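# Swap steel cup from right fixture onto plate, refill plug

## Task

Lift the steel cup off the fixture on the robot's right side and set it upside down on the plate so its entire rim rests on the plate; then slide one of the two loose steel cups fully down over that fixture's plug, and release both grippers at the end.

## Robot and tools

Robot: two arms, left_arm and right_arm, each ending in a parallel gripper. Do not push anything off the table, and do not let the arms collide or press into each other. Occasional disturbances may tug a held part or shove a loose object.

Frame: a single scene frame for both arms. Origin sits on the table surface midway between the arms; +x reaches out over the table, +z is up, and left_arm lies toward +y. The arm names are not image sides. Positions are in metres; orientations are unit quaternions written w first (qw, qx, qy, qz). Gripper axes: the fingers extend along the gripper's own +z and close along its y. The reported end_effector_position is the point between the pads, roughly 1 cm short of the fingertips. Reported hand positions can be slightly wrong, more so at long reach, and arms tend to finish a centimetre or more short of the command, usually low.

Row layout (used by both motion tools): one flat list of 16 numbers covering both arms, even if only one moves: left_arm x, y, z, qw, qx, qy, qz, opening, then right_arm x, y, z, qw, qx, qy, qz, opening. x, y, z and the quaternion are an absolute target pose for that gripper in the scene frame, not an offset. Opening runs from -1 (closed) to +1 (fully open, 0.094 m). To hold an arm still, repeat its last reported pose and desired opening every time; to keep an orientation, resend the same quaternion rather than copying a drifted reading.

execute_actions(actions): actions is a list of up to 15 actions; each action is a list of up to 15 rows, each row applied for one 1/30 s control step. If fewer than 15 rows are given, the last row is held for the remaining steps. An empty list just returns state and images. Each commanded target must lie within 0.6 m of that gripper's current position along each of its own axes, or the action is rejected for both arms; a malformed action, or a first action failing that check against the latest state, rejects the whole call. Per control step the command is clipped to at most 70 mm and 16 degrees away from the measured pose, so distant targets take several actions; after an action the arm only continues toward its last clipped pose.

move(target, speed, blocking): target is one 16-number row as above, an absolute pose per arm. Each gripper follows a straight line to its pose, both finishing together, over 0.5 to 10 s (cut off at 10 s). speed is the top path speed in m/s, 0.002 to 0.5 (default 0.25); rotation is capped at twice that value in rad/s. Openings are sent at the start. Paths ignore obstacles and the other arm. Faster moves hit harder, and aiming beyond a contact point presses harder, so approach contacts slowly and aim just at the surface. With blocking=false the result comes back after 0.5 s while motion continues; until a result shows it has ended, call wait or stop before sending rows or another move. The result adds a "move:" line giving the ending (done, off_target, moving, held, fault) and active limits (paced = pose clipped; held = a check blocked some steps, after which the arm may surge faster than speed), plus each gripper's distance from its pose.

wait(seconds): 0 to 10; lets the scene run with the last commands held, returning early if a running move ends. stop(): brakes the current move; braking needs room, and the fingers keep moving. zoom_image(camera, region): camera is cam_high, cam_left_wrist or cam_right_wrist; region is [x0, y0, x1, y1] in pixels of that camera's 504x504 image, top-left origin, at most 504 by 504. cam_high is a pinhole view; the wrist cameras are fisheye. finished_scene(scene): ends the current scene (pass its number) after holding the last command; irreversible, and the goal must already be met and stable.

Results: a state line `left_arm: …` | `right_arm: …` with each gripper's position and quaternion, "Hand target" lines showing the pose each arm is now driven toward, Joint positions (last value is the measured opening in metres), grip_measured (opening on the command scale), and images in order cam_high, cam_left_wrist, cam_right_wrist. "pose unreachable" means a clearance check altered or blocked the named arm's command. FAULT or OVER-TEMPERATURE FAULT lines mean an arm stopped.

Gripping: to hold something, command an opening below grip_measured, about 0.03 lower for a firm grip, less for a gentle one. Readings may be off by roughly 1 mm per gripper. Pad force tops out near 50 to 62 N and is weaker on parts under about 2 mm thick; first contact can spike.

Joint ranges (rad), base to gripper: waist -2.618 to 3.054, shoulder 0 to 3.142, elbow 0 to 3.142, wrist pitch -1.571 to 1.571, wrist yaw -1.571 to 1.571, wrist roll -2.094 to 2.094. Elbows stop just before full extension. If position and orientation can't both be met, position wins.

Heat: holding loads warms motors. MOTOR HOT appears from 75 °C; at 90 °C that arm is halted for 10 s; at 100 °C it goes limp and drops. Avoid long holds and release when done.

Each tool is called after "Call:" as name(argument=value, ...), one argument or row to a line, values as JSON.

## Session

Call:
execute_actions(
  actions=[],
)

Scene clock: 0.00 s.
left_arm: end_effector_position=(+0.2460, +0.3421, +0.1572) grip_measured=+1.000 end_effector_quat_wxyz=(+0.466, +0.242, +0.774, -0.354) | right_arm: end_effector_position=(+0.6078, -0.2506, +0.2691) grip_measured=+1.000 end_effector_quat_wxyz=(+0.304, -0.380, +0.795, -0.361)
Joint positions: left_arm=[ 0.701  1.73   1.079 -1.295  1.225  1.62   0.094] | right_arm=[ 0.065  2.491  2.817 -1.037  0.555 -0.892  0.094]
Joint velocities: left_arm=[ 0.002 -0.007  0.002  0.022  0.022 -0.051  0.   ] | right_arm=[-0.017  0.002 -0.002 -0.051 -0.051 -0.007  0.   ]
Hand target (left_arm): +0.249, +0.343, +0.164; +0.478, +0.244, +0.768, -0.350
Hand target (right_arm): +0.606, -0.252, +0.280; +0.313, -0.373, +0.794, -0.363

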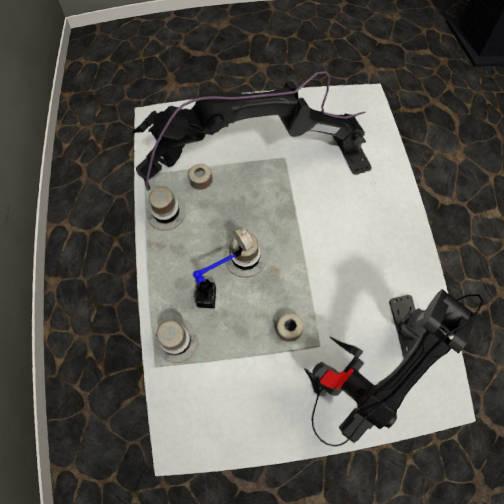

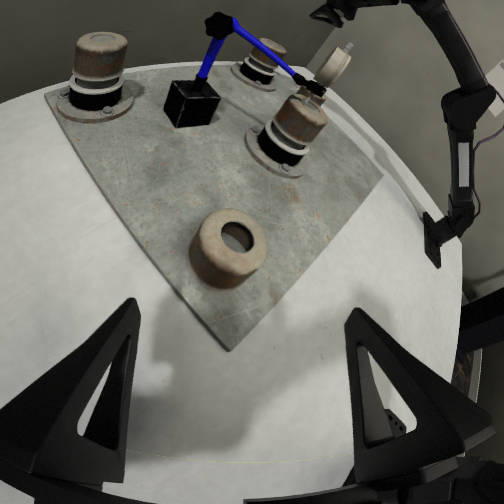

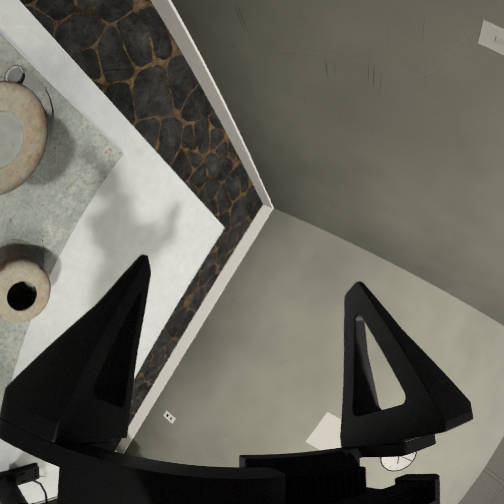

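Call:
zoom_image(
  camera="cam_high",
  region=[120, 60, 500, 460],
)

Region (120, 60, 500, 460) of cam_high's 504x504 image, scaled by 1.260, with more detail than that image has; it fills the left 479 columns of this view, and the rest is white.

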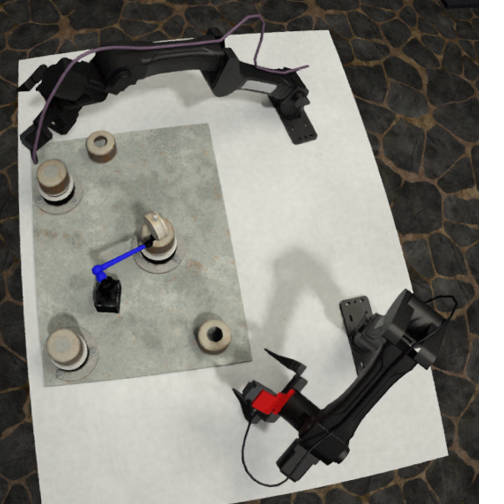

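Call:
move(
  target=[0.246,0.342,0.2,0.466,0.242,0.774,-0.354,1, 0.45,-0.2,0.3,0,-0.38,0.92,0,1],
)

Scene clock: 22.37 s.
left_arm: end_effector_position=(+0.2443, +0.3413, +0.1858) grip_measured=+1.000 end_effector_quat_wxyz=(+0.454, +0.233, +0.778, -0.367) | right_arm: end_effector_position=(+0.4594, -0.1955, +0.2925) grip_measured=+1.000 end_effector_quat_wxyz=(+0.256, -0.389, +0.883, -0.064)
Joint positions: left_arm=[ 0.701  1.704  1.168 -1.446  1.216  1.618  0.094] | right_arm=[ 0.079  2.182  2.691 -1.549  0.053 -0.569  0.094]
Joint velocities: left_arm=[ 0.017 -0.007 -0.002  0.022 -0.022  0.007  0.   ] | right_arm=[-0.007 -0.002  0.007  0.022 -0.007 -0.007  0.   ]
Hand target (left_arm): +0.246, +0.342, +0.200; +0.466, +0.242, +0.774, -0.354
Hand target (right_arm): +0.451, -0.198, +0.297; +0.255, -0.382, +0.887, -0.053
Off the commanded pose (left_arm): 0.014 m, 2 deg.
Off the commanded pose (right_arm): 0.013 m, 31 deg; orientation clipped at the last step of the last action.
elbow stopped short (right arm): the move would have taken joint 3 (elbow) straighter than the controller allows; a more bent joint 3 avoids this.
joint sent to its limit (right arm) — the command would take joint 4 (wrist pitch) past its lower limit, so that joint was sent only as far as its limit.
move: off_target (left_arm, right_arm); limits=paced

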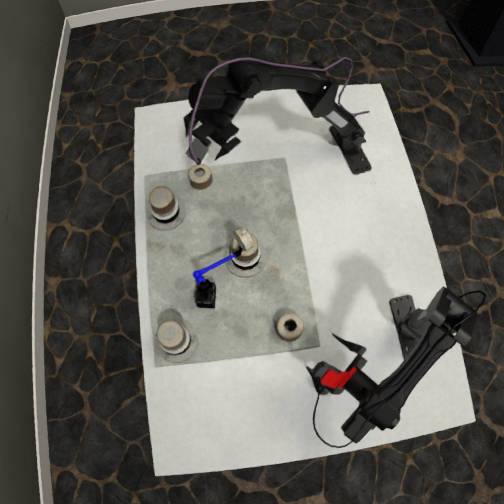

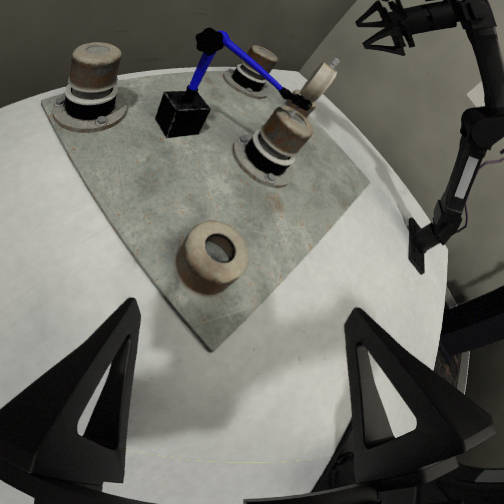

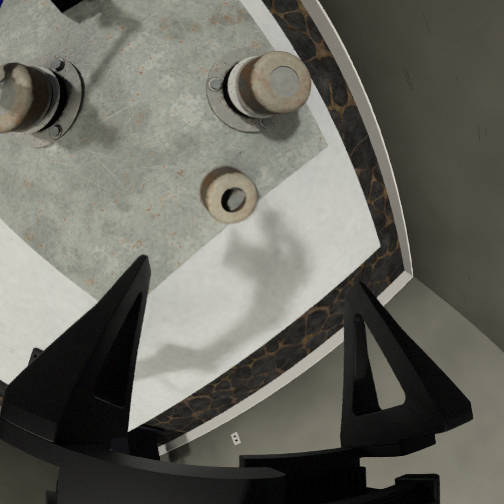

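Call:
zoom_image(
  camera="cam_high",
  region=[130, 150, 330, 370],
)

Call:
zoom_image(
  camera="cam_right_wrist",
  region=[0, 0, 340, 240],
)

Region (130, 150, 330, 370) of cam_high's 504x504 image, scaled by 2.291, with more detail than that image has; it fills the left 458 columns of this view, and the rest is white.

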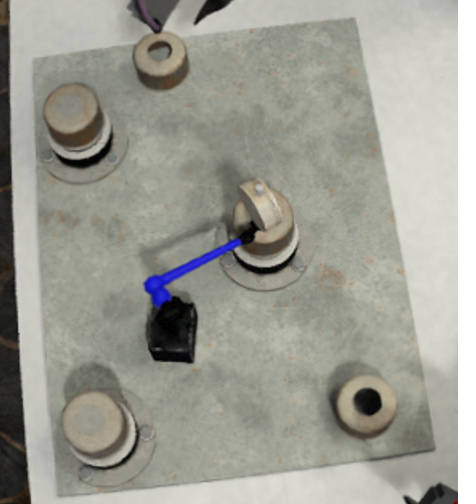

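Region (0, 0, 340, 240) of cam_right_wrist's 504x504 image, scaled by 1.482, with more detail than that image has; it fills the top 356 rows of this view, and the rest is white.

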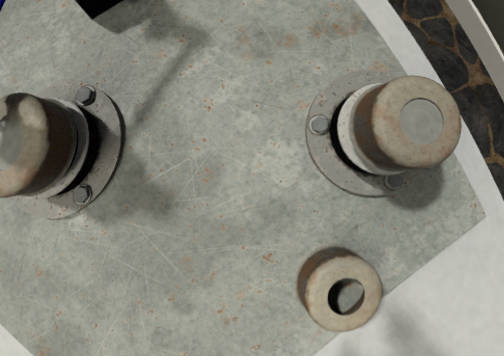

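Call:
move(
  target=[0.246,0.342,0.2,0.466,0.242,0.774,-0.354,1, 0.5,-0.14,0.25,0.2,-0.2,0.95,-0.04,1],
)

Scene clock: 41.47 s.
left_arm: end_effector_position=(+0.2438, +0.3413, +0.1849) grip_measured=+1.000 end_effector_quat_wxyz=(+0.452, +0.234, +0.779, -0.366) | right_arm: end_effector_position=(+0.4948, -0.1423, +0.2390) grip_measured=+1.000 end_effector_quat_wxyz=(+0.256, -0.211, +0.943, -0.028)
Joint positions: left_arm=[ 0.701  1.704  1.168 -1.446  1.21   1.618  0.094] | right_arm=[ 0.185  2.401  2.839 -1.503  0.134 -0.095  0.094]
Joint velocities: left_arm=[-0.022 -0.017  0.012 -0.095 -0.022  0.081  0.   ] | right_arm=[-0.002 -0.002  0.017  0.022 -0.007  0.051  0.   ]
Hand target (left_arm): +0.246, +0.342, +0.200; +0.466, +0.242, +0.774, -0.354
Hand target (right_arm): +0.500, -0.141, +0.250; +0.280, -0.202, +0.938, -0.029
Off the commanded pose (left_arm): 0.015 m, 2 deg.
Off the commanded pose (right_arm): 0.012 m, 7 deg.
elbow stopped short (right arm): the move would have taken joint 3 (elbow) straighter than the controller allows; a more bent joint 3 avoids this.
move: off_target (left_arm, right_arm)

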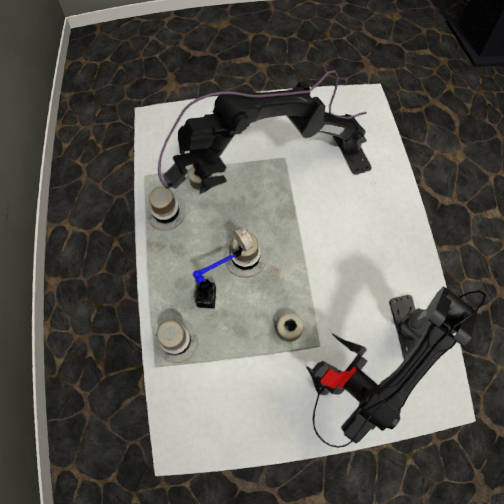

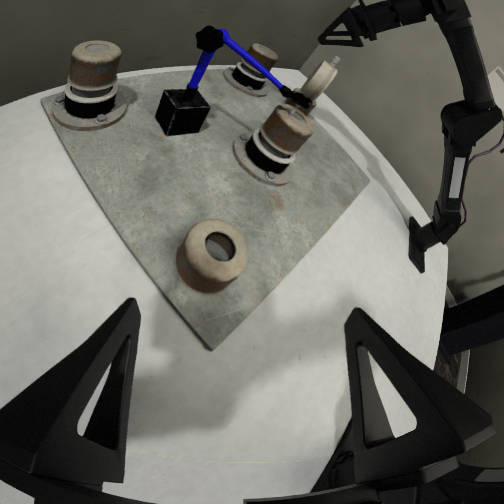

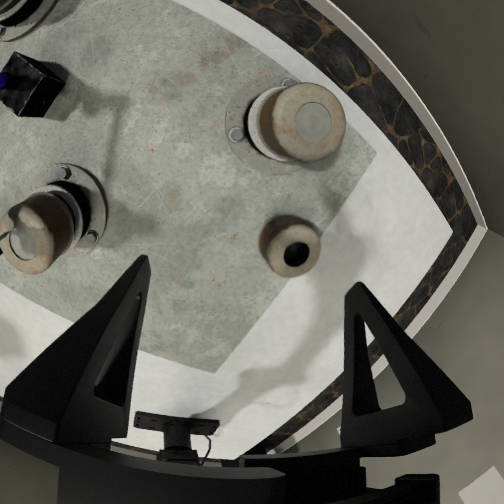

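Call:
move(
  target=[0.246,0.342,0.2,0.466,0.242,0.774,-0.354,1, 0.47,-0.15,0.16,0.707,0,0.707,0,1],
)

Scene clock: 56.67 s.
left_arm: end_effector_position=(+0.2432, +0.3413, +0.1840) grip_measured=+1.000 end_effector_quat_wxyz=(+0.450, +0.235, +0.780, -0.366) | right_arm: end_effector_position=(+0.4708, -0.1505, +0.1633) grip_measured=+1.000 end_effector_quat_wxyz=(+0.705, +0.006, +0.709, +0.004)
Joint positions: left_arm=[ 0.701  1.704  1.168 -1.447  1.204  1.618  0.094] | right_arm=[0.314 1.95  0.802 1.141 0.514 0.017 0.094]
Joint velocities: left_arm=[-0.017 -0.007 -0.017  0.051  0.051 -0.051  0.   ] | right_arm=[-0.022  0.002 -0.017  0.022 -0.022  0.051  0.   ]
Hand target (left_arm): +0.246, +0.342, +0.200; +0.466, +0.242, +0.774, -0.354
Hand target (right_arm): +0.469, -0.150, +0.160; +0.705, +0.006, +0.709, -0.001
Off the commanded pose (left_arm): 0.016 m, 3 deg.
Off the commanded pose (right_arm): 0.003 m, 1 deg.
move: off_target (left_arm); limits=paced

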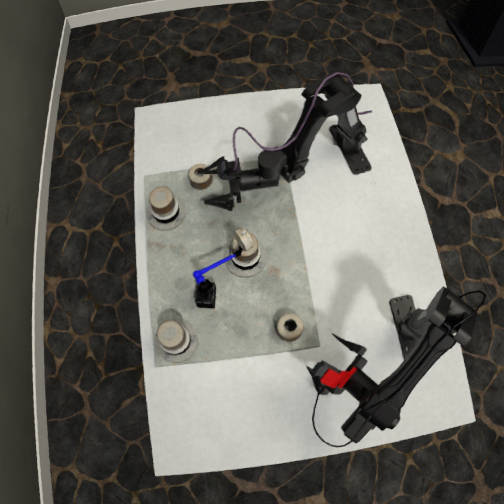

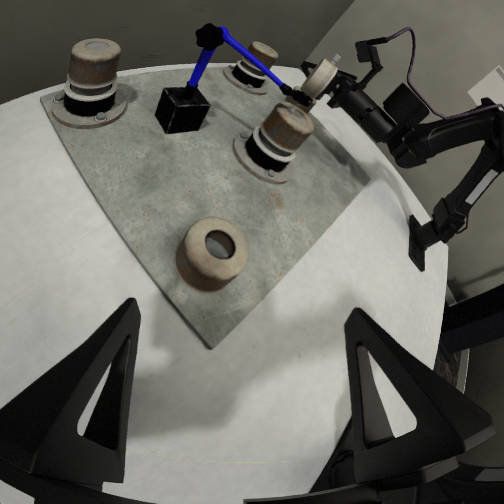

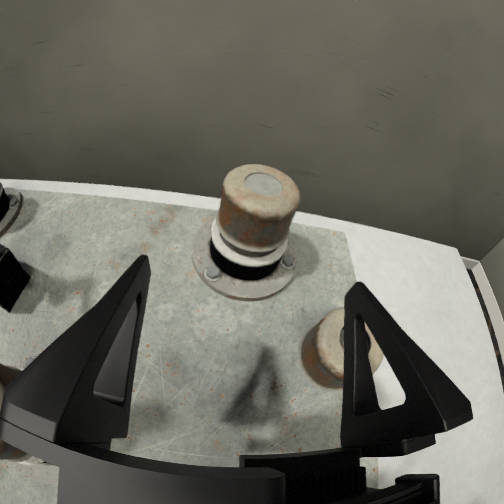

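Call:
move(
  target=[0.246,0.342,0.2,0.466,0.242,0.774,-0.354,1, 0.55,-0.153,0.105,0.707,0,0.707,0,1],
  speed=0.12,
)

Scene clock: 60.90 s.
left_arm: end_effector_position=(+0.2428, +0.3413, +0.1833) grip_measured=+1.000 end_effector_quat_wxyz=(+0.448, +0.236, +0.781, -0.365) | right_arm: end_effector_position=(+0.5433, -0.1538, +0.0965) grip_measured=+1.000 end_effector_quat_wxyz=(+0.696, -0.001, +0.718, -0.005)
Joint positions: left_arm=[ 0.701  1.704  1.168 -1.447  1.2    1.618  0.094] | right_arm=[0.22  2.306 1.081 1.192 0.422 0.005 0.094]
Joint velocities: left_arm=[ 0.017  0.002 -0.012  0.051  0.037 -0.066  0.   ] | right_arm=[-0.007 -0.002  0.012 -0.022  0.095 -0.007  0.   ]
Hand target (left_arm): +0.246, +0.342, +0.200; +0.466, +0.242, +0.774, -0.354
Hand target (right_arm): +0.550, -0.154, +0.106; +0.707, -0.000, +0.707, -0.001
Off the commanded pose (left_arm): 0.017 m, 3 deg.
Off the commanded pose (right_arm): 0.011 m, 2 deg.
move: off_target (left_arm, right_arm)

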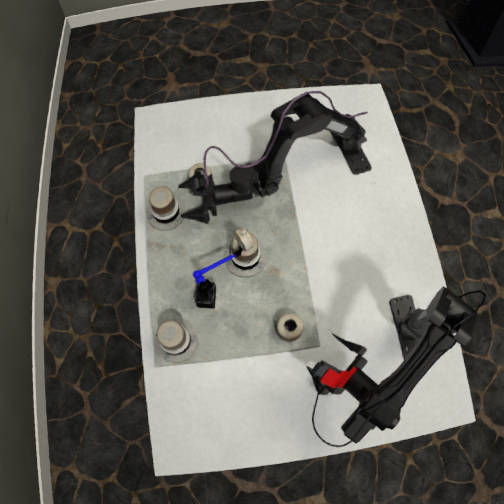

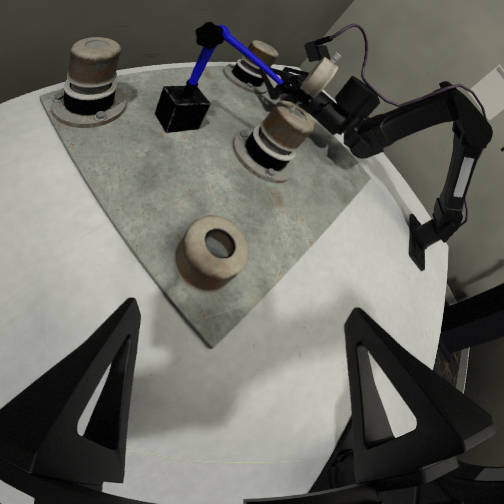

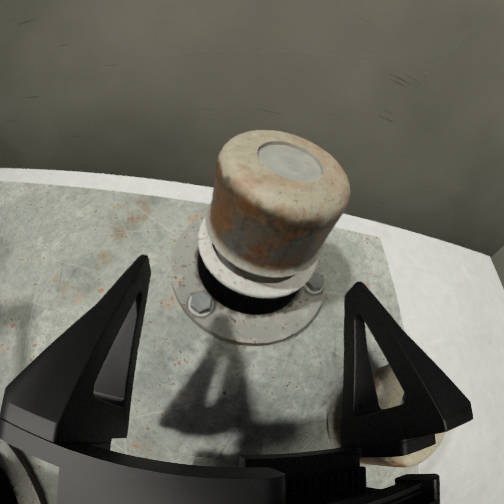

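Call:
move(
  target=[0.246,0.342,0.2,0.466,0.242,0.774,-0.354,1, 0.61,-0.165,0.11,0.707,0,0.707,0,1],
  speed=0.08,
)

Scene clock: 65.50 s.
left_arm: end_effector_position=(+0.2424, +0.3412, +0.1828) grip_measured=+1.000 end_effector_quat_wxyz=(+0.446, +0.236, +0.782, -0.365) | right_arm: end_effector_position=(+0.6039, -0.1670, +0.1081) grip_measured=+1.000 end_effector_quat_wxyz=(+0.707, +0.005, +0.707, -0.002)
Joint positions: left_arm=[ 0.701  1.704  1.168 -1.448  1.197  1.618  0.094] | right_arm=[0.142 2.415 1.347 1.067 0.346 0.005 0.094]
Joint velocities: left_arm=[ 0.007  0.007  0.002 -0.125 -0.007  0.007  0.   ] | right_arm=[ 0.012  0.007 -0.007  0.007 -0.037 -0.022  0.   ]
Hand target (left_arm): +0.246, +0.342, +0.200; +0.466, +0.242, +0.774, -0.354
Hand target (right_arm): +0.609, -0.166, +0.111; +0.707, -0.000, +0.707, -0.000
Off the commanded pose (left_arm): 0.018 m, 3 deg.
Off the commanded pose (right_arm): 0.007 m, 1 deg.
move: off_target (left_arm)

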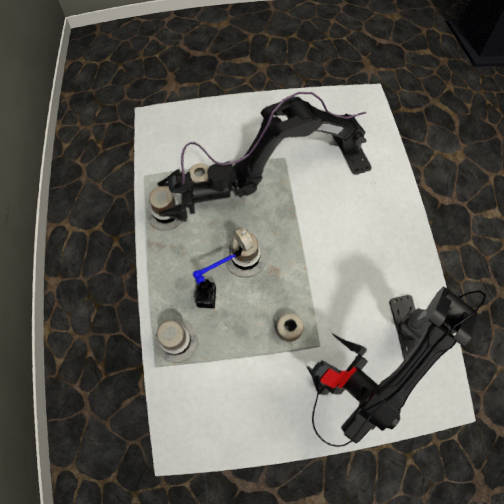

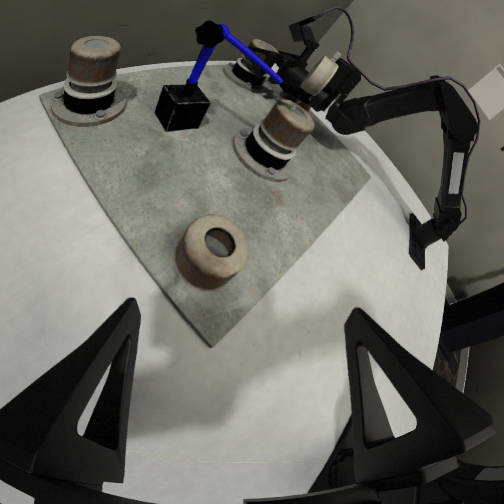

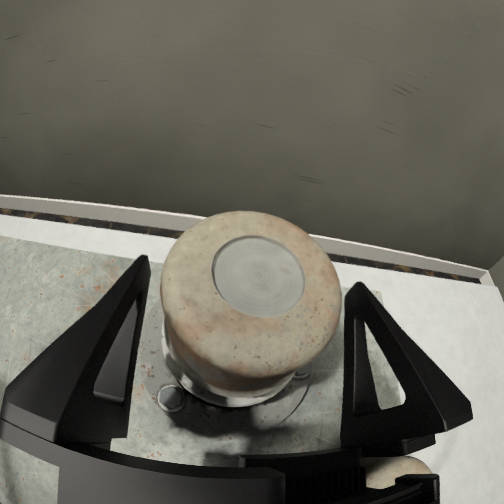

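A bit further, then close.

Call:
move(
  target=[0.246,0.342,0.2,0.466,0.242,0.774,-0.354,1, 0.64,-0.165,0.105,0.707,0,0.707,0,1],
  speed=0.06,
)

Call:
move(
  target=[0.246,0.342,0.2,0.466,0.242,0.774,-0.354,1, 0.64,-0.165,0.105,0.707,0,0.707,0,0],
)

Scene clock: 69.20 s.
left_arm: end_effector_position=(+0.2422, +0.3413, +0.1824) grip_measured=+1.000 end_effector_quat_wxyz=(+0.445, +0.237, +0.783, -0.365) | right_arm: end_effector_position=(+0.6316, -0.1655, +0.1049) grip_measured=+1.000 end_effector_quat_wxyz=(+0.710, +0.006, +0.704, -0.001)
Joint positions: left_arm=[ 0.701  1.704  1.168 -1.448  1.194  1.618  0.094] | right_arm=[0.126 2.501 1.502 1.006 0.332 0.005 0.094]
Joint velocities: left_arm=[-0.002  0.002  0.002 -0.022 -0.022 -0.022  0.   ] | right_arm=[ 0.002 -0.002 -0.007 -0.022 -0.022 -0.037  0.   ]
Hand target (left_arm): +0.246, +0.342, +0.200; +0.466, +0.242, +0.774, -0.354
Hand target (right_arm): +0.639, -0.166, +0.105; +0.707, -0.000, +0.707, -0.000
Off the commanded pose (left_arm): 0.018 m, 3 deg.
Off the commanded pose (right_arm): 0.008 m, 1 deg.
move: off_target (left_arm)

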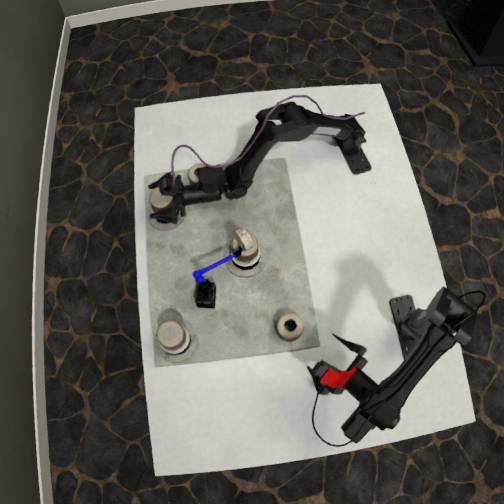

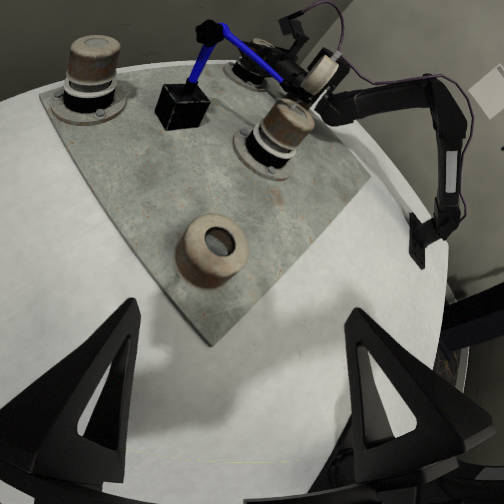

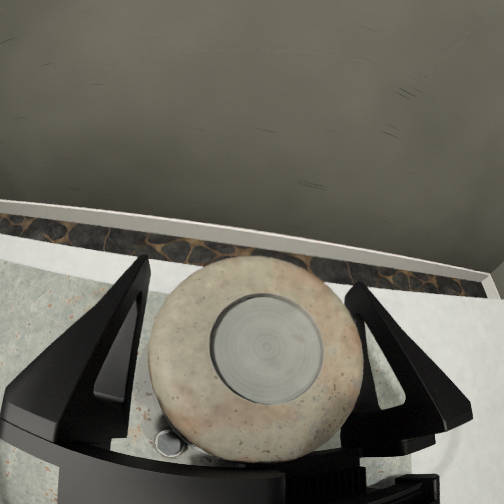

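Scene clock: 69.90 s.
left_arm: end_effector_position=(+0.2420, +0.3413, +0.1822) grip_measured=+1.000 end_effector_quat_wxyz=(+0.445, +0.237, +0.783, -0.365) | right_arm: end_effector_position=(+0.6315, -0.1638, +0.1039) grip_measured=+0.442 end_effector_quat_wxyz=(+0.708, +0.004, +0.706, +0.001)
Joint positions: left_arm=[ 0.701  1.704  1.168 -1.448  1.192  1.618  0.094] | right_arm=[0.128 2.501 1.503 1.002 0.328 0.005 0.068]
Joint velocities: left_arm=[-0.017 -0.017 -0.002 -0.007 -0.007  0.022  0.   ] | right_arm=[-0.002 -0.002  0.002 -0.007  0.007  0.037 -0.   ]
Hand target (left_arm): +0.245, +0.342, +0.200; +0.466, +0.242, +0.774, -0.354
Hand target (right_arm): +0.639, -0.165, +0.105; +0.707, +0.000, +0.707, +0.000
Off the commanded pose (left_arm): 0.018 m, 3 deg.
Off the commanded pose (right_arm): 0.009 m, 0 deg.
move: off_target (left_arm)

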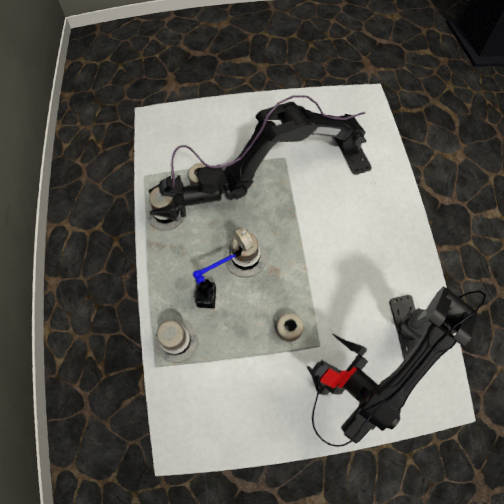

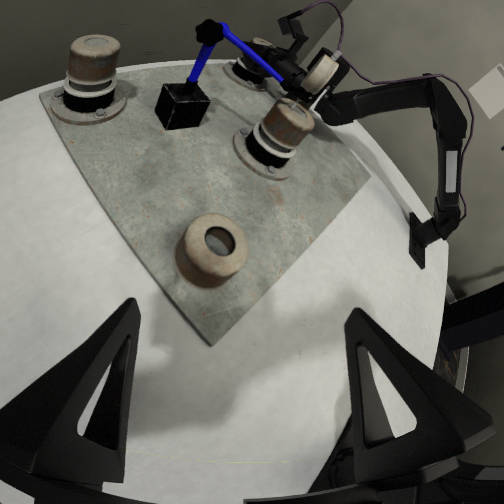

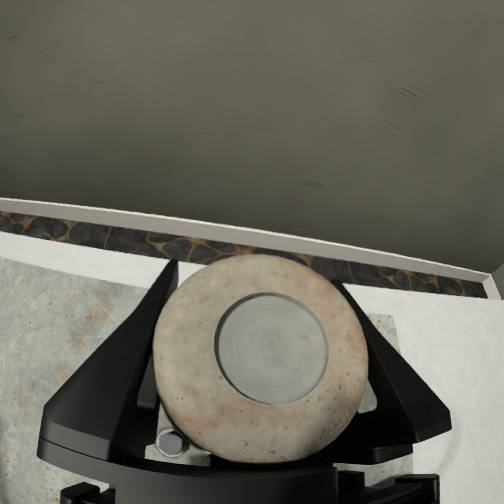

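Call:
move(
  target=[0.246,0.342,0.2,0.466,0.242,0.774,-0.354,1, 0.632,-0.165,0.19,0.707,0,0.707,0,0.3],
  speed=0.06,
)

Scene clock: 76.77 s.
left_arm: end_effector_position=(+0.2420, +0.3412, +0.1822) grip_measured=+1.000 end_effector_quat_wxyz=(+0.445, +0.237, +0.783, -0.365) | right_arm: end_effector_position=(+0.6314, -0.1631, +0.1033) grip_measured=+0.442 end_effector_quat_wxyz=(+0.665, -0.008, +0.747, +0.004)
Joint positions: left_arm=[ 0.701  1.704  1.168 -1.448  1.192  1.618  0.094] | right_arm=[0.122 2.429 1.507 0.801 0.3   0.031 0.068]
Joint velocities: left_arm=[ 0.002  0.002  0.007 -0.051 -0.051  0.007  0.   ] | right_arm=[ 0.002  0.012  0.002 -0.022 -0.022  0.022 -0.001]
Hand target (left_arm): +0.245, +0.342, +0.200; +0.466, +0.242, +0.774, -0.354
Hand target (right_arm): +0.632, -0.166, +0.180; +0.707, +0.001, +0.707, +0.000
Off the commanded pose (left_arm): 0.018 m, 3 deg.
Off the commanded pose (right_arm): 0.087 m, 7 deg; position clipped at the last step of the last action.
move: off_target (left_arm, right_arm); limits=paced

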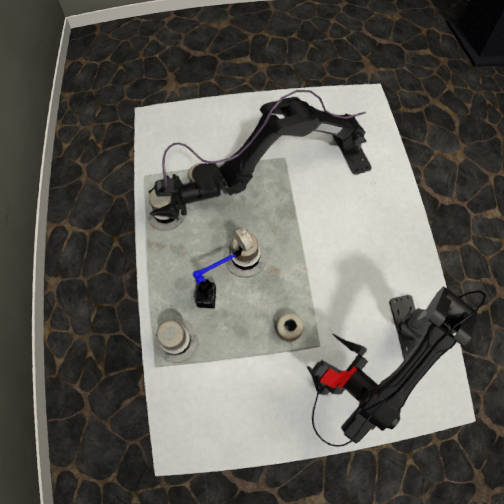

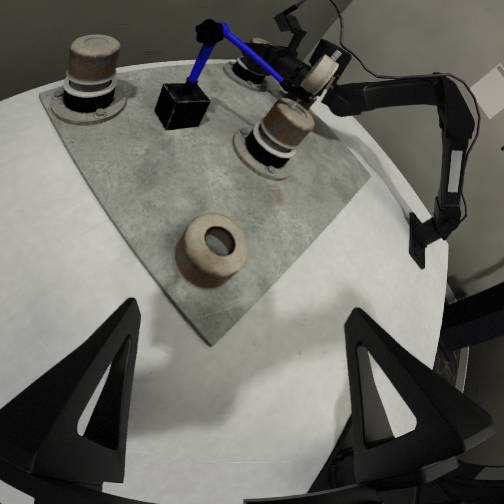

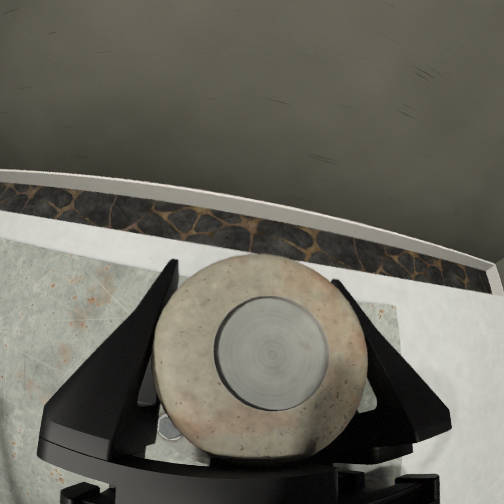

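Call:
move(
  target=[0.246,0.342,0.2,0.466,0.242,0.774,-0.354,1, 0.632,-0.164,0.105,0.707,0,0.707,0,0.3],
  speed=0.06,
)

Call:
zoom_image(
  camera="cam_left_wrist",
  region=[40, 20, 360, 200],
)

Scene clock: 81.73 s.
left_arm: end_effector_position=(+0.2419, +0.3412, +0.1822) grip_measured=+1.000 end_effector_quat_wxyz=(+0.445, +0.237, +0.783, -0.365) | right_arm: end_effector_position=(+0.6315, -0.1637, +0.1031) grip_measured=+0.442 end_effector_quat_wxyz=(+0.694, -0.003, +0.720, +0.002)
Joint positions: left_arm=[ 0.701  1.704  1.168 -1.448  1.192  1.618  0.094] | right_arm=[0.124 2.476 1.499 0.938 0.312 0.011 0.068]
Joint velocities: left_arm=[-0.017  0.002 -0.007 -0.007 -0.037 -0.051  0.   ] | right_arm=[-0.002  0.012  0.002  0.037  0.007 -0.081  0.   ]
Hand target (left_arm): +0.245, +0.342, +0.200; +0.466, +0.242, +0.774, -0.354
Hand target (right_arm): +0.632, -0.164, +0.105; +0.706, +0.001, +0.708, +0.000
Off the commanded pose (left_arm): 0.018 m, 3 deg.
Off the commanded pose (right_arm): 0.002 m, 2 deg.
move: off_target (left_arm)

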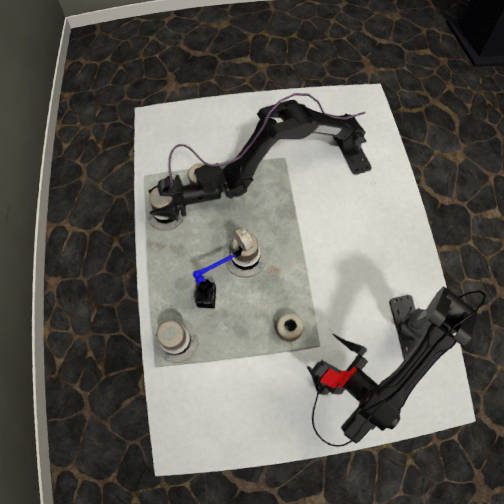

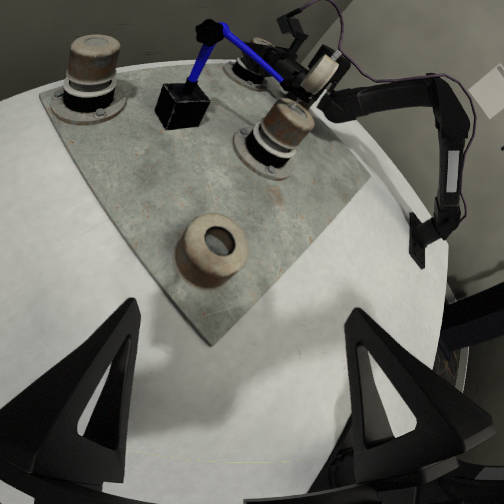

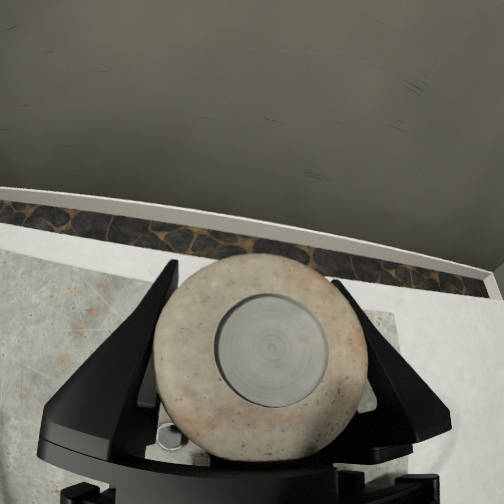

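Region (40, 20, 360, 200) of cam_left_wrist's 504x504 image, scaled by 1.575, with more detail than that image has; it fills the top 284 rows of this view, and the rest is white.

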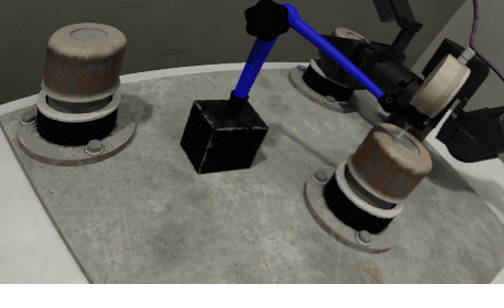

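Call:
move(
  target=[0.246,0.342,0.2,0.466,0.242,0.774,-0.354,1, 0.632,-0.164,0.12,0.696,-0.123,0.696,0.123,0.2],
  speed=0.03,
)

Scene clock: 102.70 s.
left_arm: end_effector_position=(+0.2420, +0.3412, +0.1823) grip_measured=+1.000 end_effector_quat_wxyz=(+0.445, +0.237, +0.783, -0.365) | right_arm: end_effector_position=(+0.6298, -0.1543, +0.1030) grip_measured=+0.441 end_effector_quat_wxyz=(+0.683, -0.122, +0.710, +0.118)
Joint positions: left_arm=[ 0.701  1.704  1.168 -1.448  1.193  1.618  0.094] | right_arm=[ 0.021  2.461  1.47   0.952 -0.124 -0.004  0.068]
Joint velocities: left_arm=[ 0.012  0.007 -0.012 -0.007 -0.022  0.007  0.   ] | right_arm=[-0.002 -0.012 -0.022 -0.022  0.037  0.007 -0.001]
Hand target (left_arm): +0.245, +0.342, +0.200; +0.466, +0.242, +0.774, -0.354
Hand target (right_arm): +0.632, -0.164, +0.120; +0.697, -0.124, +0.696, +0.122
Off the commanded pose (left_arm): 0.018 m, 3 deg.
Off the commanded pose (right_arm): 0.020 m, 2 deg.
move: off_target (left_arm, right_arm)

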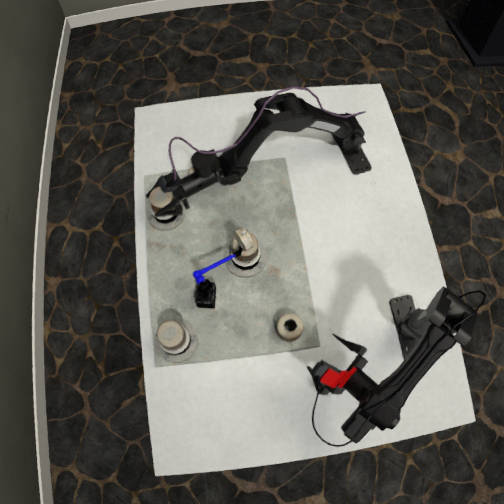

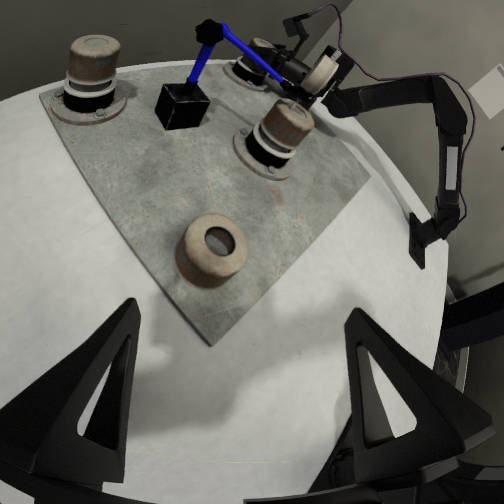

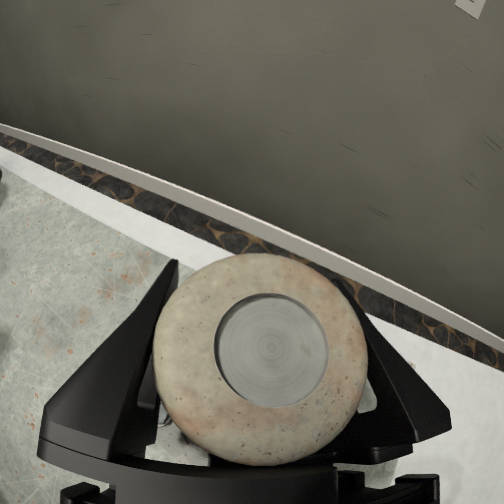

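Call:
move(
  target=[0.246,0.342,0.2,0.466,0.242,0.774,-0.354,1, 0.625,-0.145,0.125,0.641,-0.299,0.641,0.299,0.2],
  speed=0.04,
)

Scene clock: 114.17 s.
left_arm: end_effector_position=(+0.2420, +0.3412, +0.1823) grip_measured=+1.000 end_effector_quat_wxyz=(+0.445, +0.237, +0.783, -0.365) | right_arm: end_effector_position=(+0.6229, -0.1420, +0.1031) grip_measured=+0.441 end_effector_quat_wxyz=(+0.633, -0.298, +0.659, +0.277)
Joint positions: left_arm=[ 0.701  1.704  1.168 -1.448  1.193  1.618  0.094] | right_arm=[-0.112  2.55   1.673  0.814 -0.753 -0.056  0.068]
Joint velocities: left_arm=[ 0.017 -0.012 -0.002  0.007 -0.022 -0.037  0.   ] | right_arm=[-0.007 -0.007 -0.007 -0.022  0.037  0.022  0.   ]
Hand target (left_arm): +0.245, +0.342, +0.200; +0.466, +0.242, +0.774, -0.354
Hand target (right_arm): +0.625, -0.145, +0.124; +0.641, -0.300, +0.641, +0.297
Off the commanded pose (left_arm): 0.018 m, 3 deg.
Off the commanded pose (right_arm): 0.022 m, 3 deg.
move: off_target (left_arm, right_arm)

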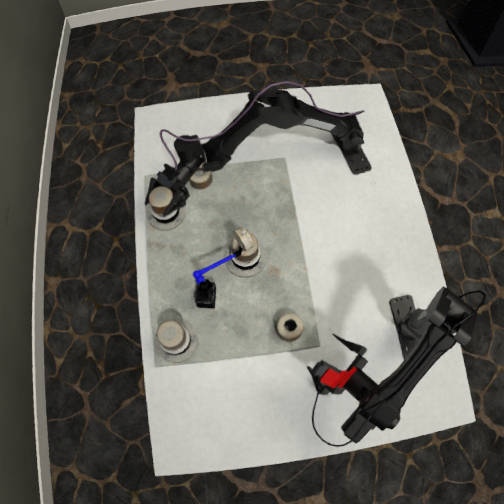

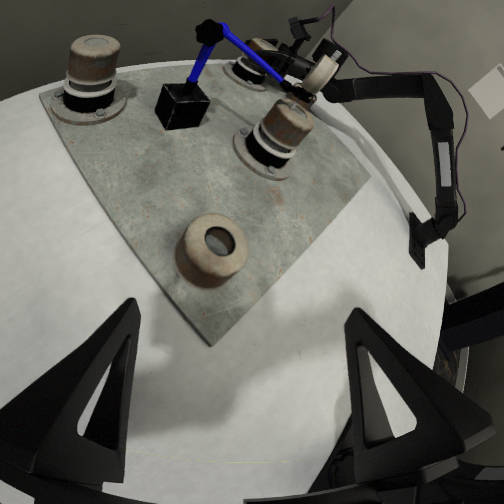

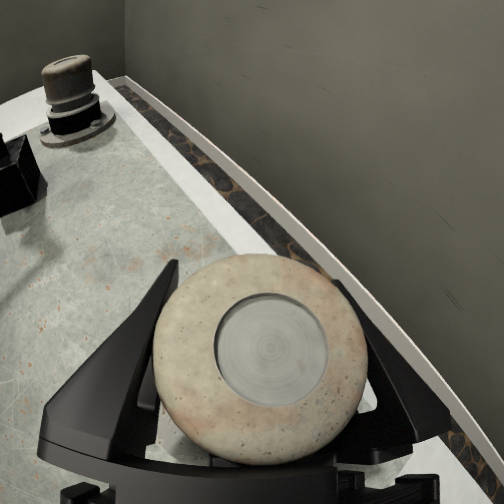

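Call:
move(
  target=[0.246,0.342,0.2,0.466,0.242,0.774,-0.354,1, 0.625,-0.143,0.2,0.641,-0.299,0.641,0.299,0.0],
  speed=0.05,
)

Scene clock: 118.43 s.
left_arm: end_effector_position=(+0.2420, +0.3412, +0.1822) grip_measured=+1.000 end_effector_quat_wxyz=(+0.445, +0.237, +0.783, -0.365) | right_arm: end_effector_position=(+0.6232, -0.1420, +0.1034) grip_measured=+0.441 end_effector_quat_wxyz=(+0.612, -0.307, +0.678, +0.268)
Joint positions: left_arm=[ 0.701  1.704  1.168 -1.448  1.192  1.618  0.094] | right_arm=[-0.111  2.516  1.684  0.686 -0.747 -0.112  0.068]
Joint velocities: left_arm=[-0.012  0.002  0.002  0.051  0.022 -0.11   0.   ] | right_arm=[ 0.002 -0.012  0.007  0.081  0.022 -0.037  0.   ]
Hand target (left_arm): +0.245, +0.342, +0.200; +0.466, +0.242, +0.774, -0.354
Hand target (right_arm): +0.622, -0.142, +0.179; +0.640, -0.303, +0.641, +0.297
Off the commanded pose (left_arm): 0.018 m, 3 deg.
Off the commanded pose (right_arm): 0.097 m, 6 deg; position clipped at the last step of the last action.
move: off_target (left_arm, right_arm); limits=paced

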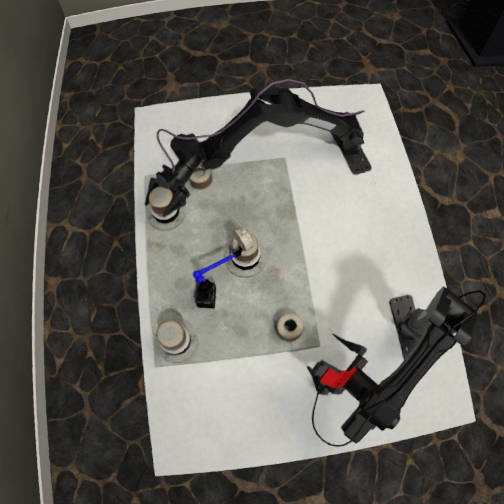

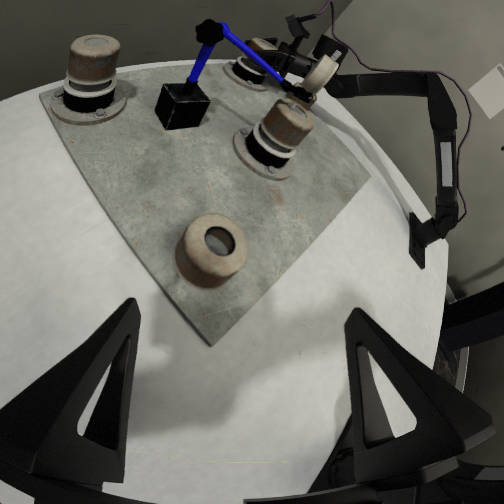

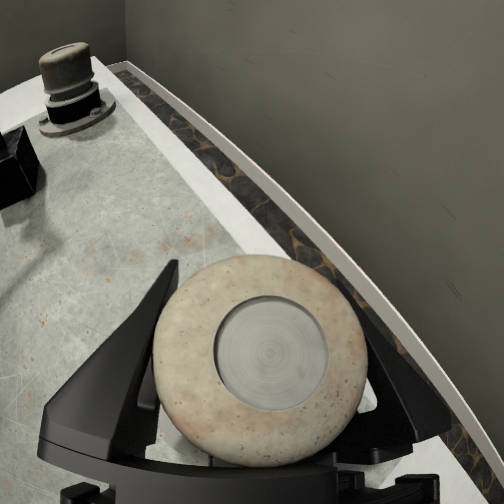

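Call:
move(
  target=[0.246,0.342,0.2,0.466,0.242,0.774,-0.354,1, 0.632,-0.175,0.125,0.664,0.242,0.664,-0.242,0.2],
  speed=0.04,
)

Scene clock: 131.77 s.
left_arm: end_effector_position=(+0.2413, +0.3413, +0.1812) grip_measured=+1.000 end_effector_quat_wxyz=(+0.442, +0.238, +0.784, -0.364) | right_arm: end_effector_position=(+0.6307, -0.1605, +0.1029) grip_measured=+0.441 end_effector_quat_wxyz=(+0.677, -0.039, +0.734, +0.029)
Joint positions: left_arm=[ 0.701  1.704  1.168 -1.448  1.186  1.618  0.094] | right_arm=[0.099 2.439 1.48  0.876 0.198 0.006 0.068]
Joint velocities: left_arm=[-0.012  0.002  0.002 -0.007  0.007 -0.022  0.   ] | right_arm=[ 0.012 -0.012  0.002 -0.022  0.037  0.007 -0.   ]
Hand target (left_arm): +0.244, +0.342, +0.191; +0.456, +0.240, +0.778, -0.359
Hand target (right_arm): +0.626, -0.160, +0.115; +0.687, -0.024, +0.726, +0.006
Off the commanded pose (left_arm): 0.019 m, 3 deg.
Off the commanded pose (right_arm): 0.026 m, 46 deg.
move: off_target (left_arm, right_arm; path cut at 10 s)

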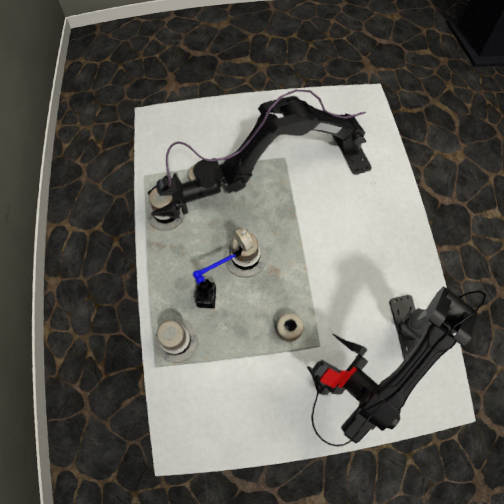

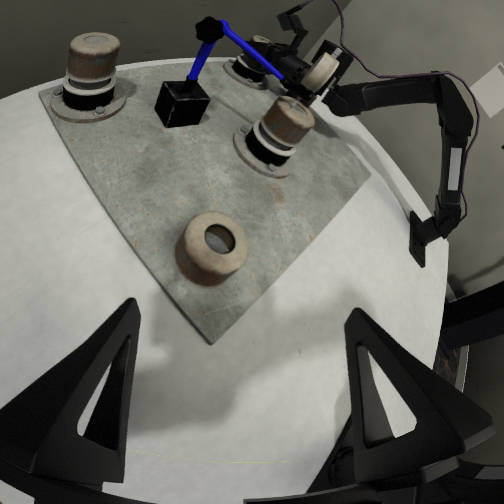

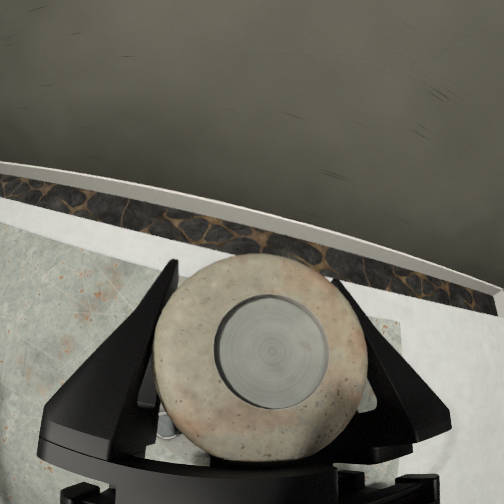

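Call:
move(
  target=[0.246,0.342,0.2,0.466,0.242,0.774,-0.354,1, 0.632,-0.18,0.125,0.664,0.242,0.664,-0.242,0.2],
  speed=0.1,
)

Scene clock: 138.07 s.
left_arm: end_effector_position=(+0.2420, +0.3412, +0.1823) grip_measured=+1.000 end_effector_quat_wxyz=(+0.445, +0.237, +0.783, -0.365) | right_arm: end_effector_position=(+0.6232, -0.1820, +0.1037) grip_measured=+0.440 end_effector_quat_wxyz=(+0.655, +0.249, +0.673, -0.237)
Joint positions: left_arm=[ 0.701  1.704  1.168 -1.448  1.193  1.618  0.094] | right_arm=[0.273 2.706 1.991 0.636 1.169 0.079 0.068]
Joint velocities: left_arm=[-0.002  0.022  0.012  0.051  0.022 -0.022  0.   ] | right_arm=[-0.007  0.007  0.012  0.007 -0.037  0.022 -0.001]
Hand target (left_arm): +0.245, +0.342, +0.200; +0.466, +0.242, +0.774, -0.354
Hand target (right_arm): +0.629, -0.180, +0.125; +0.661, +0.244, +0.667, -0.241
Off the commanded pose (left_arm): 0.018 m, 3 deg.
Off the commanded pose (right_arm): 0.023 m, 2 deg.
move: off_target (left_arm, right_arm)

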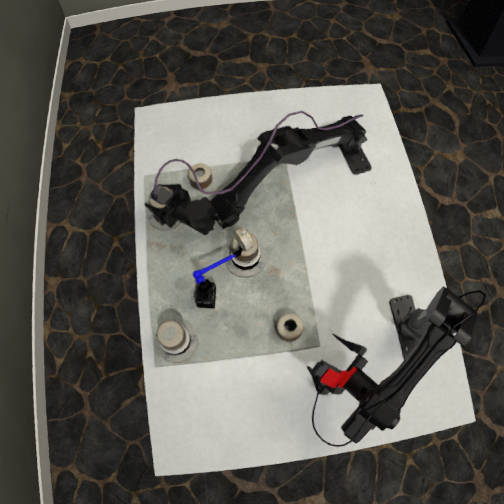

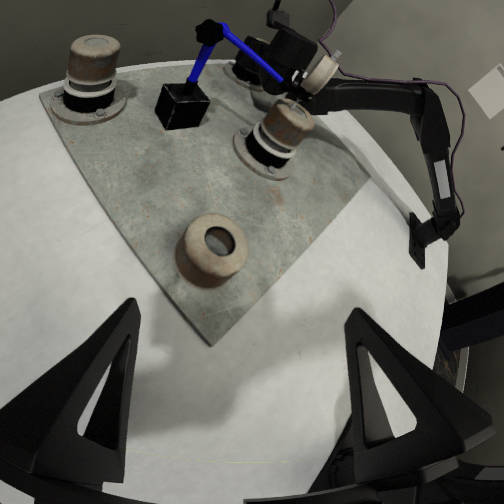

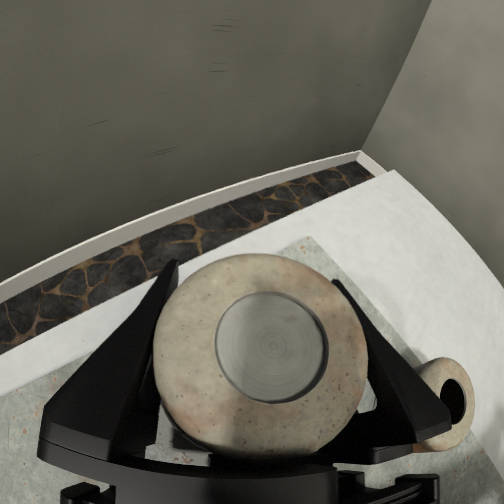

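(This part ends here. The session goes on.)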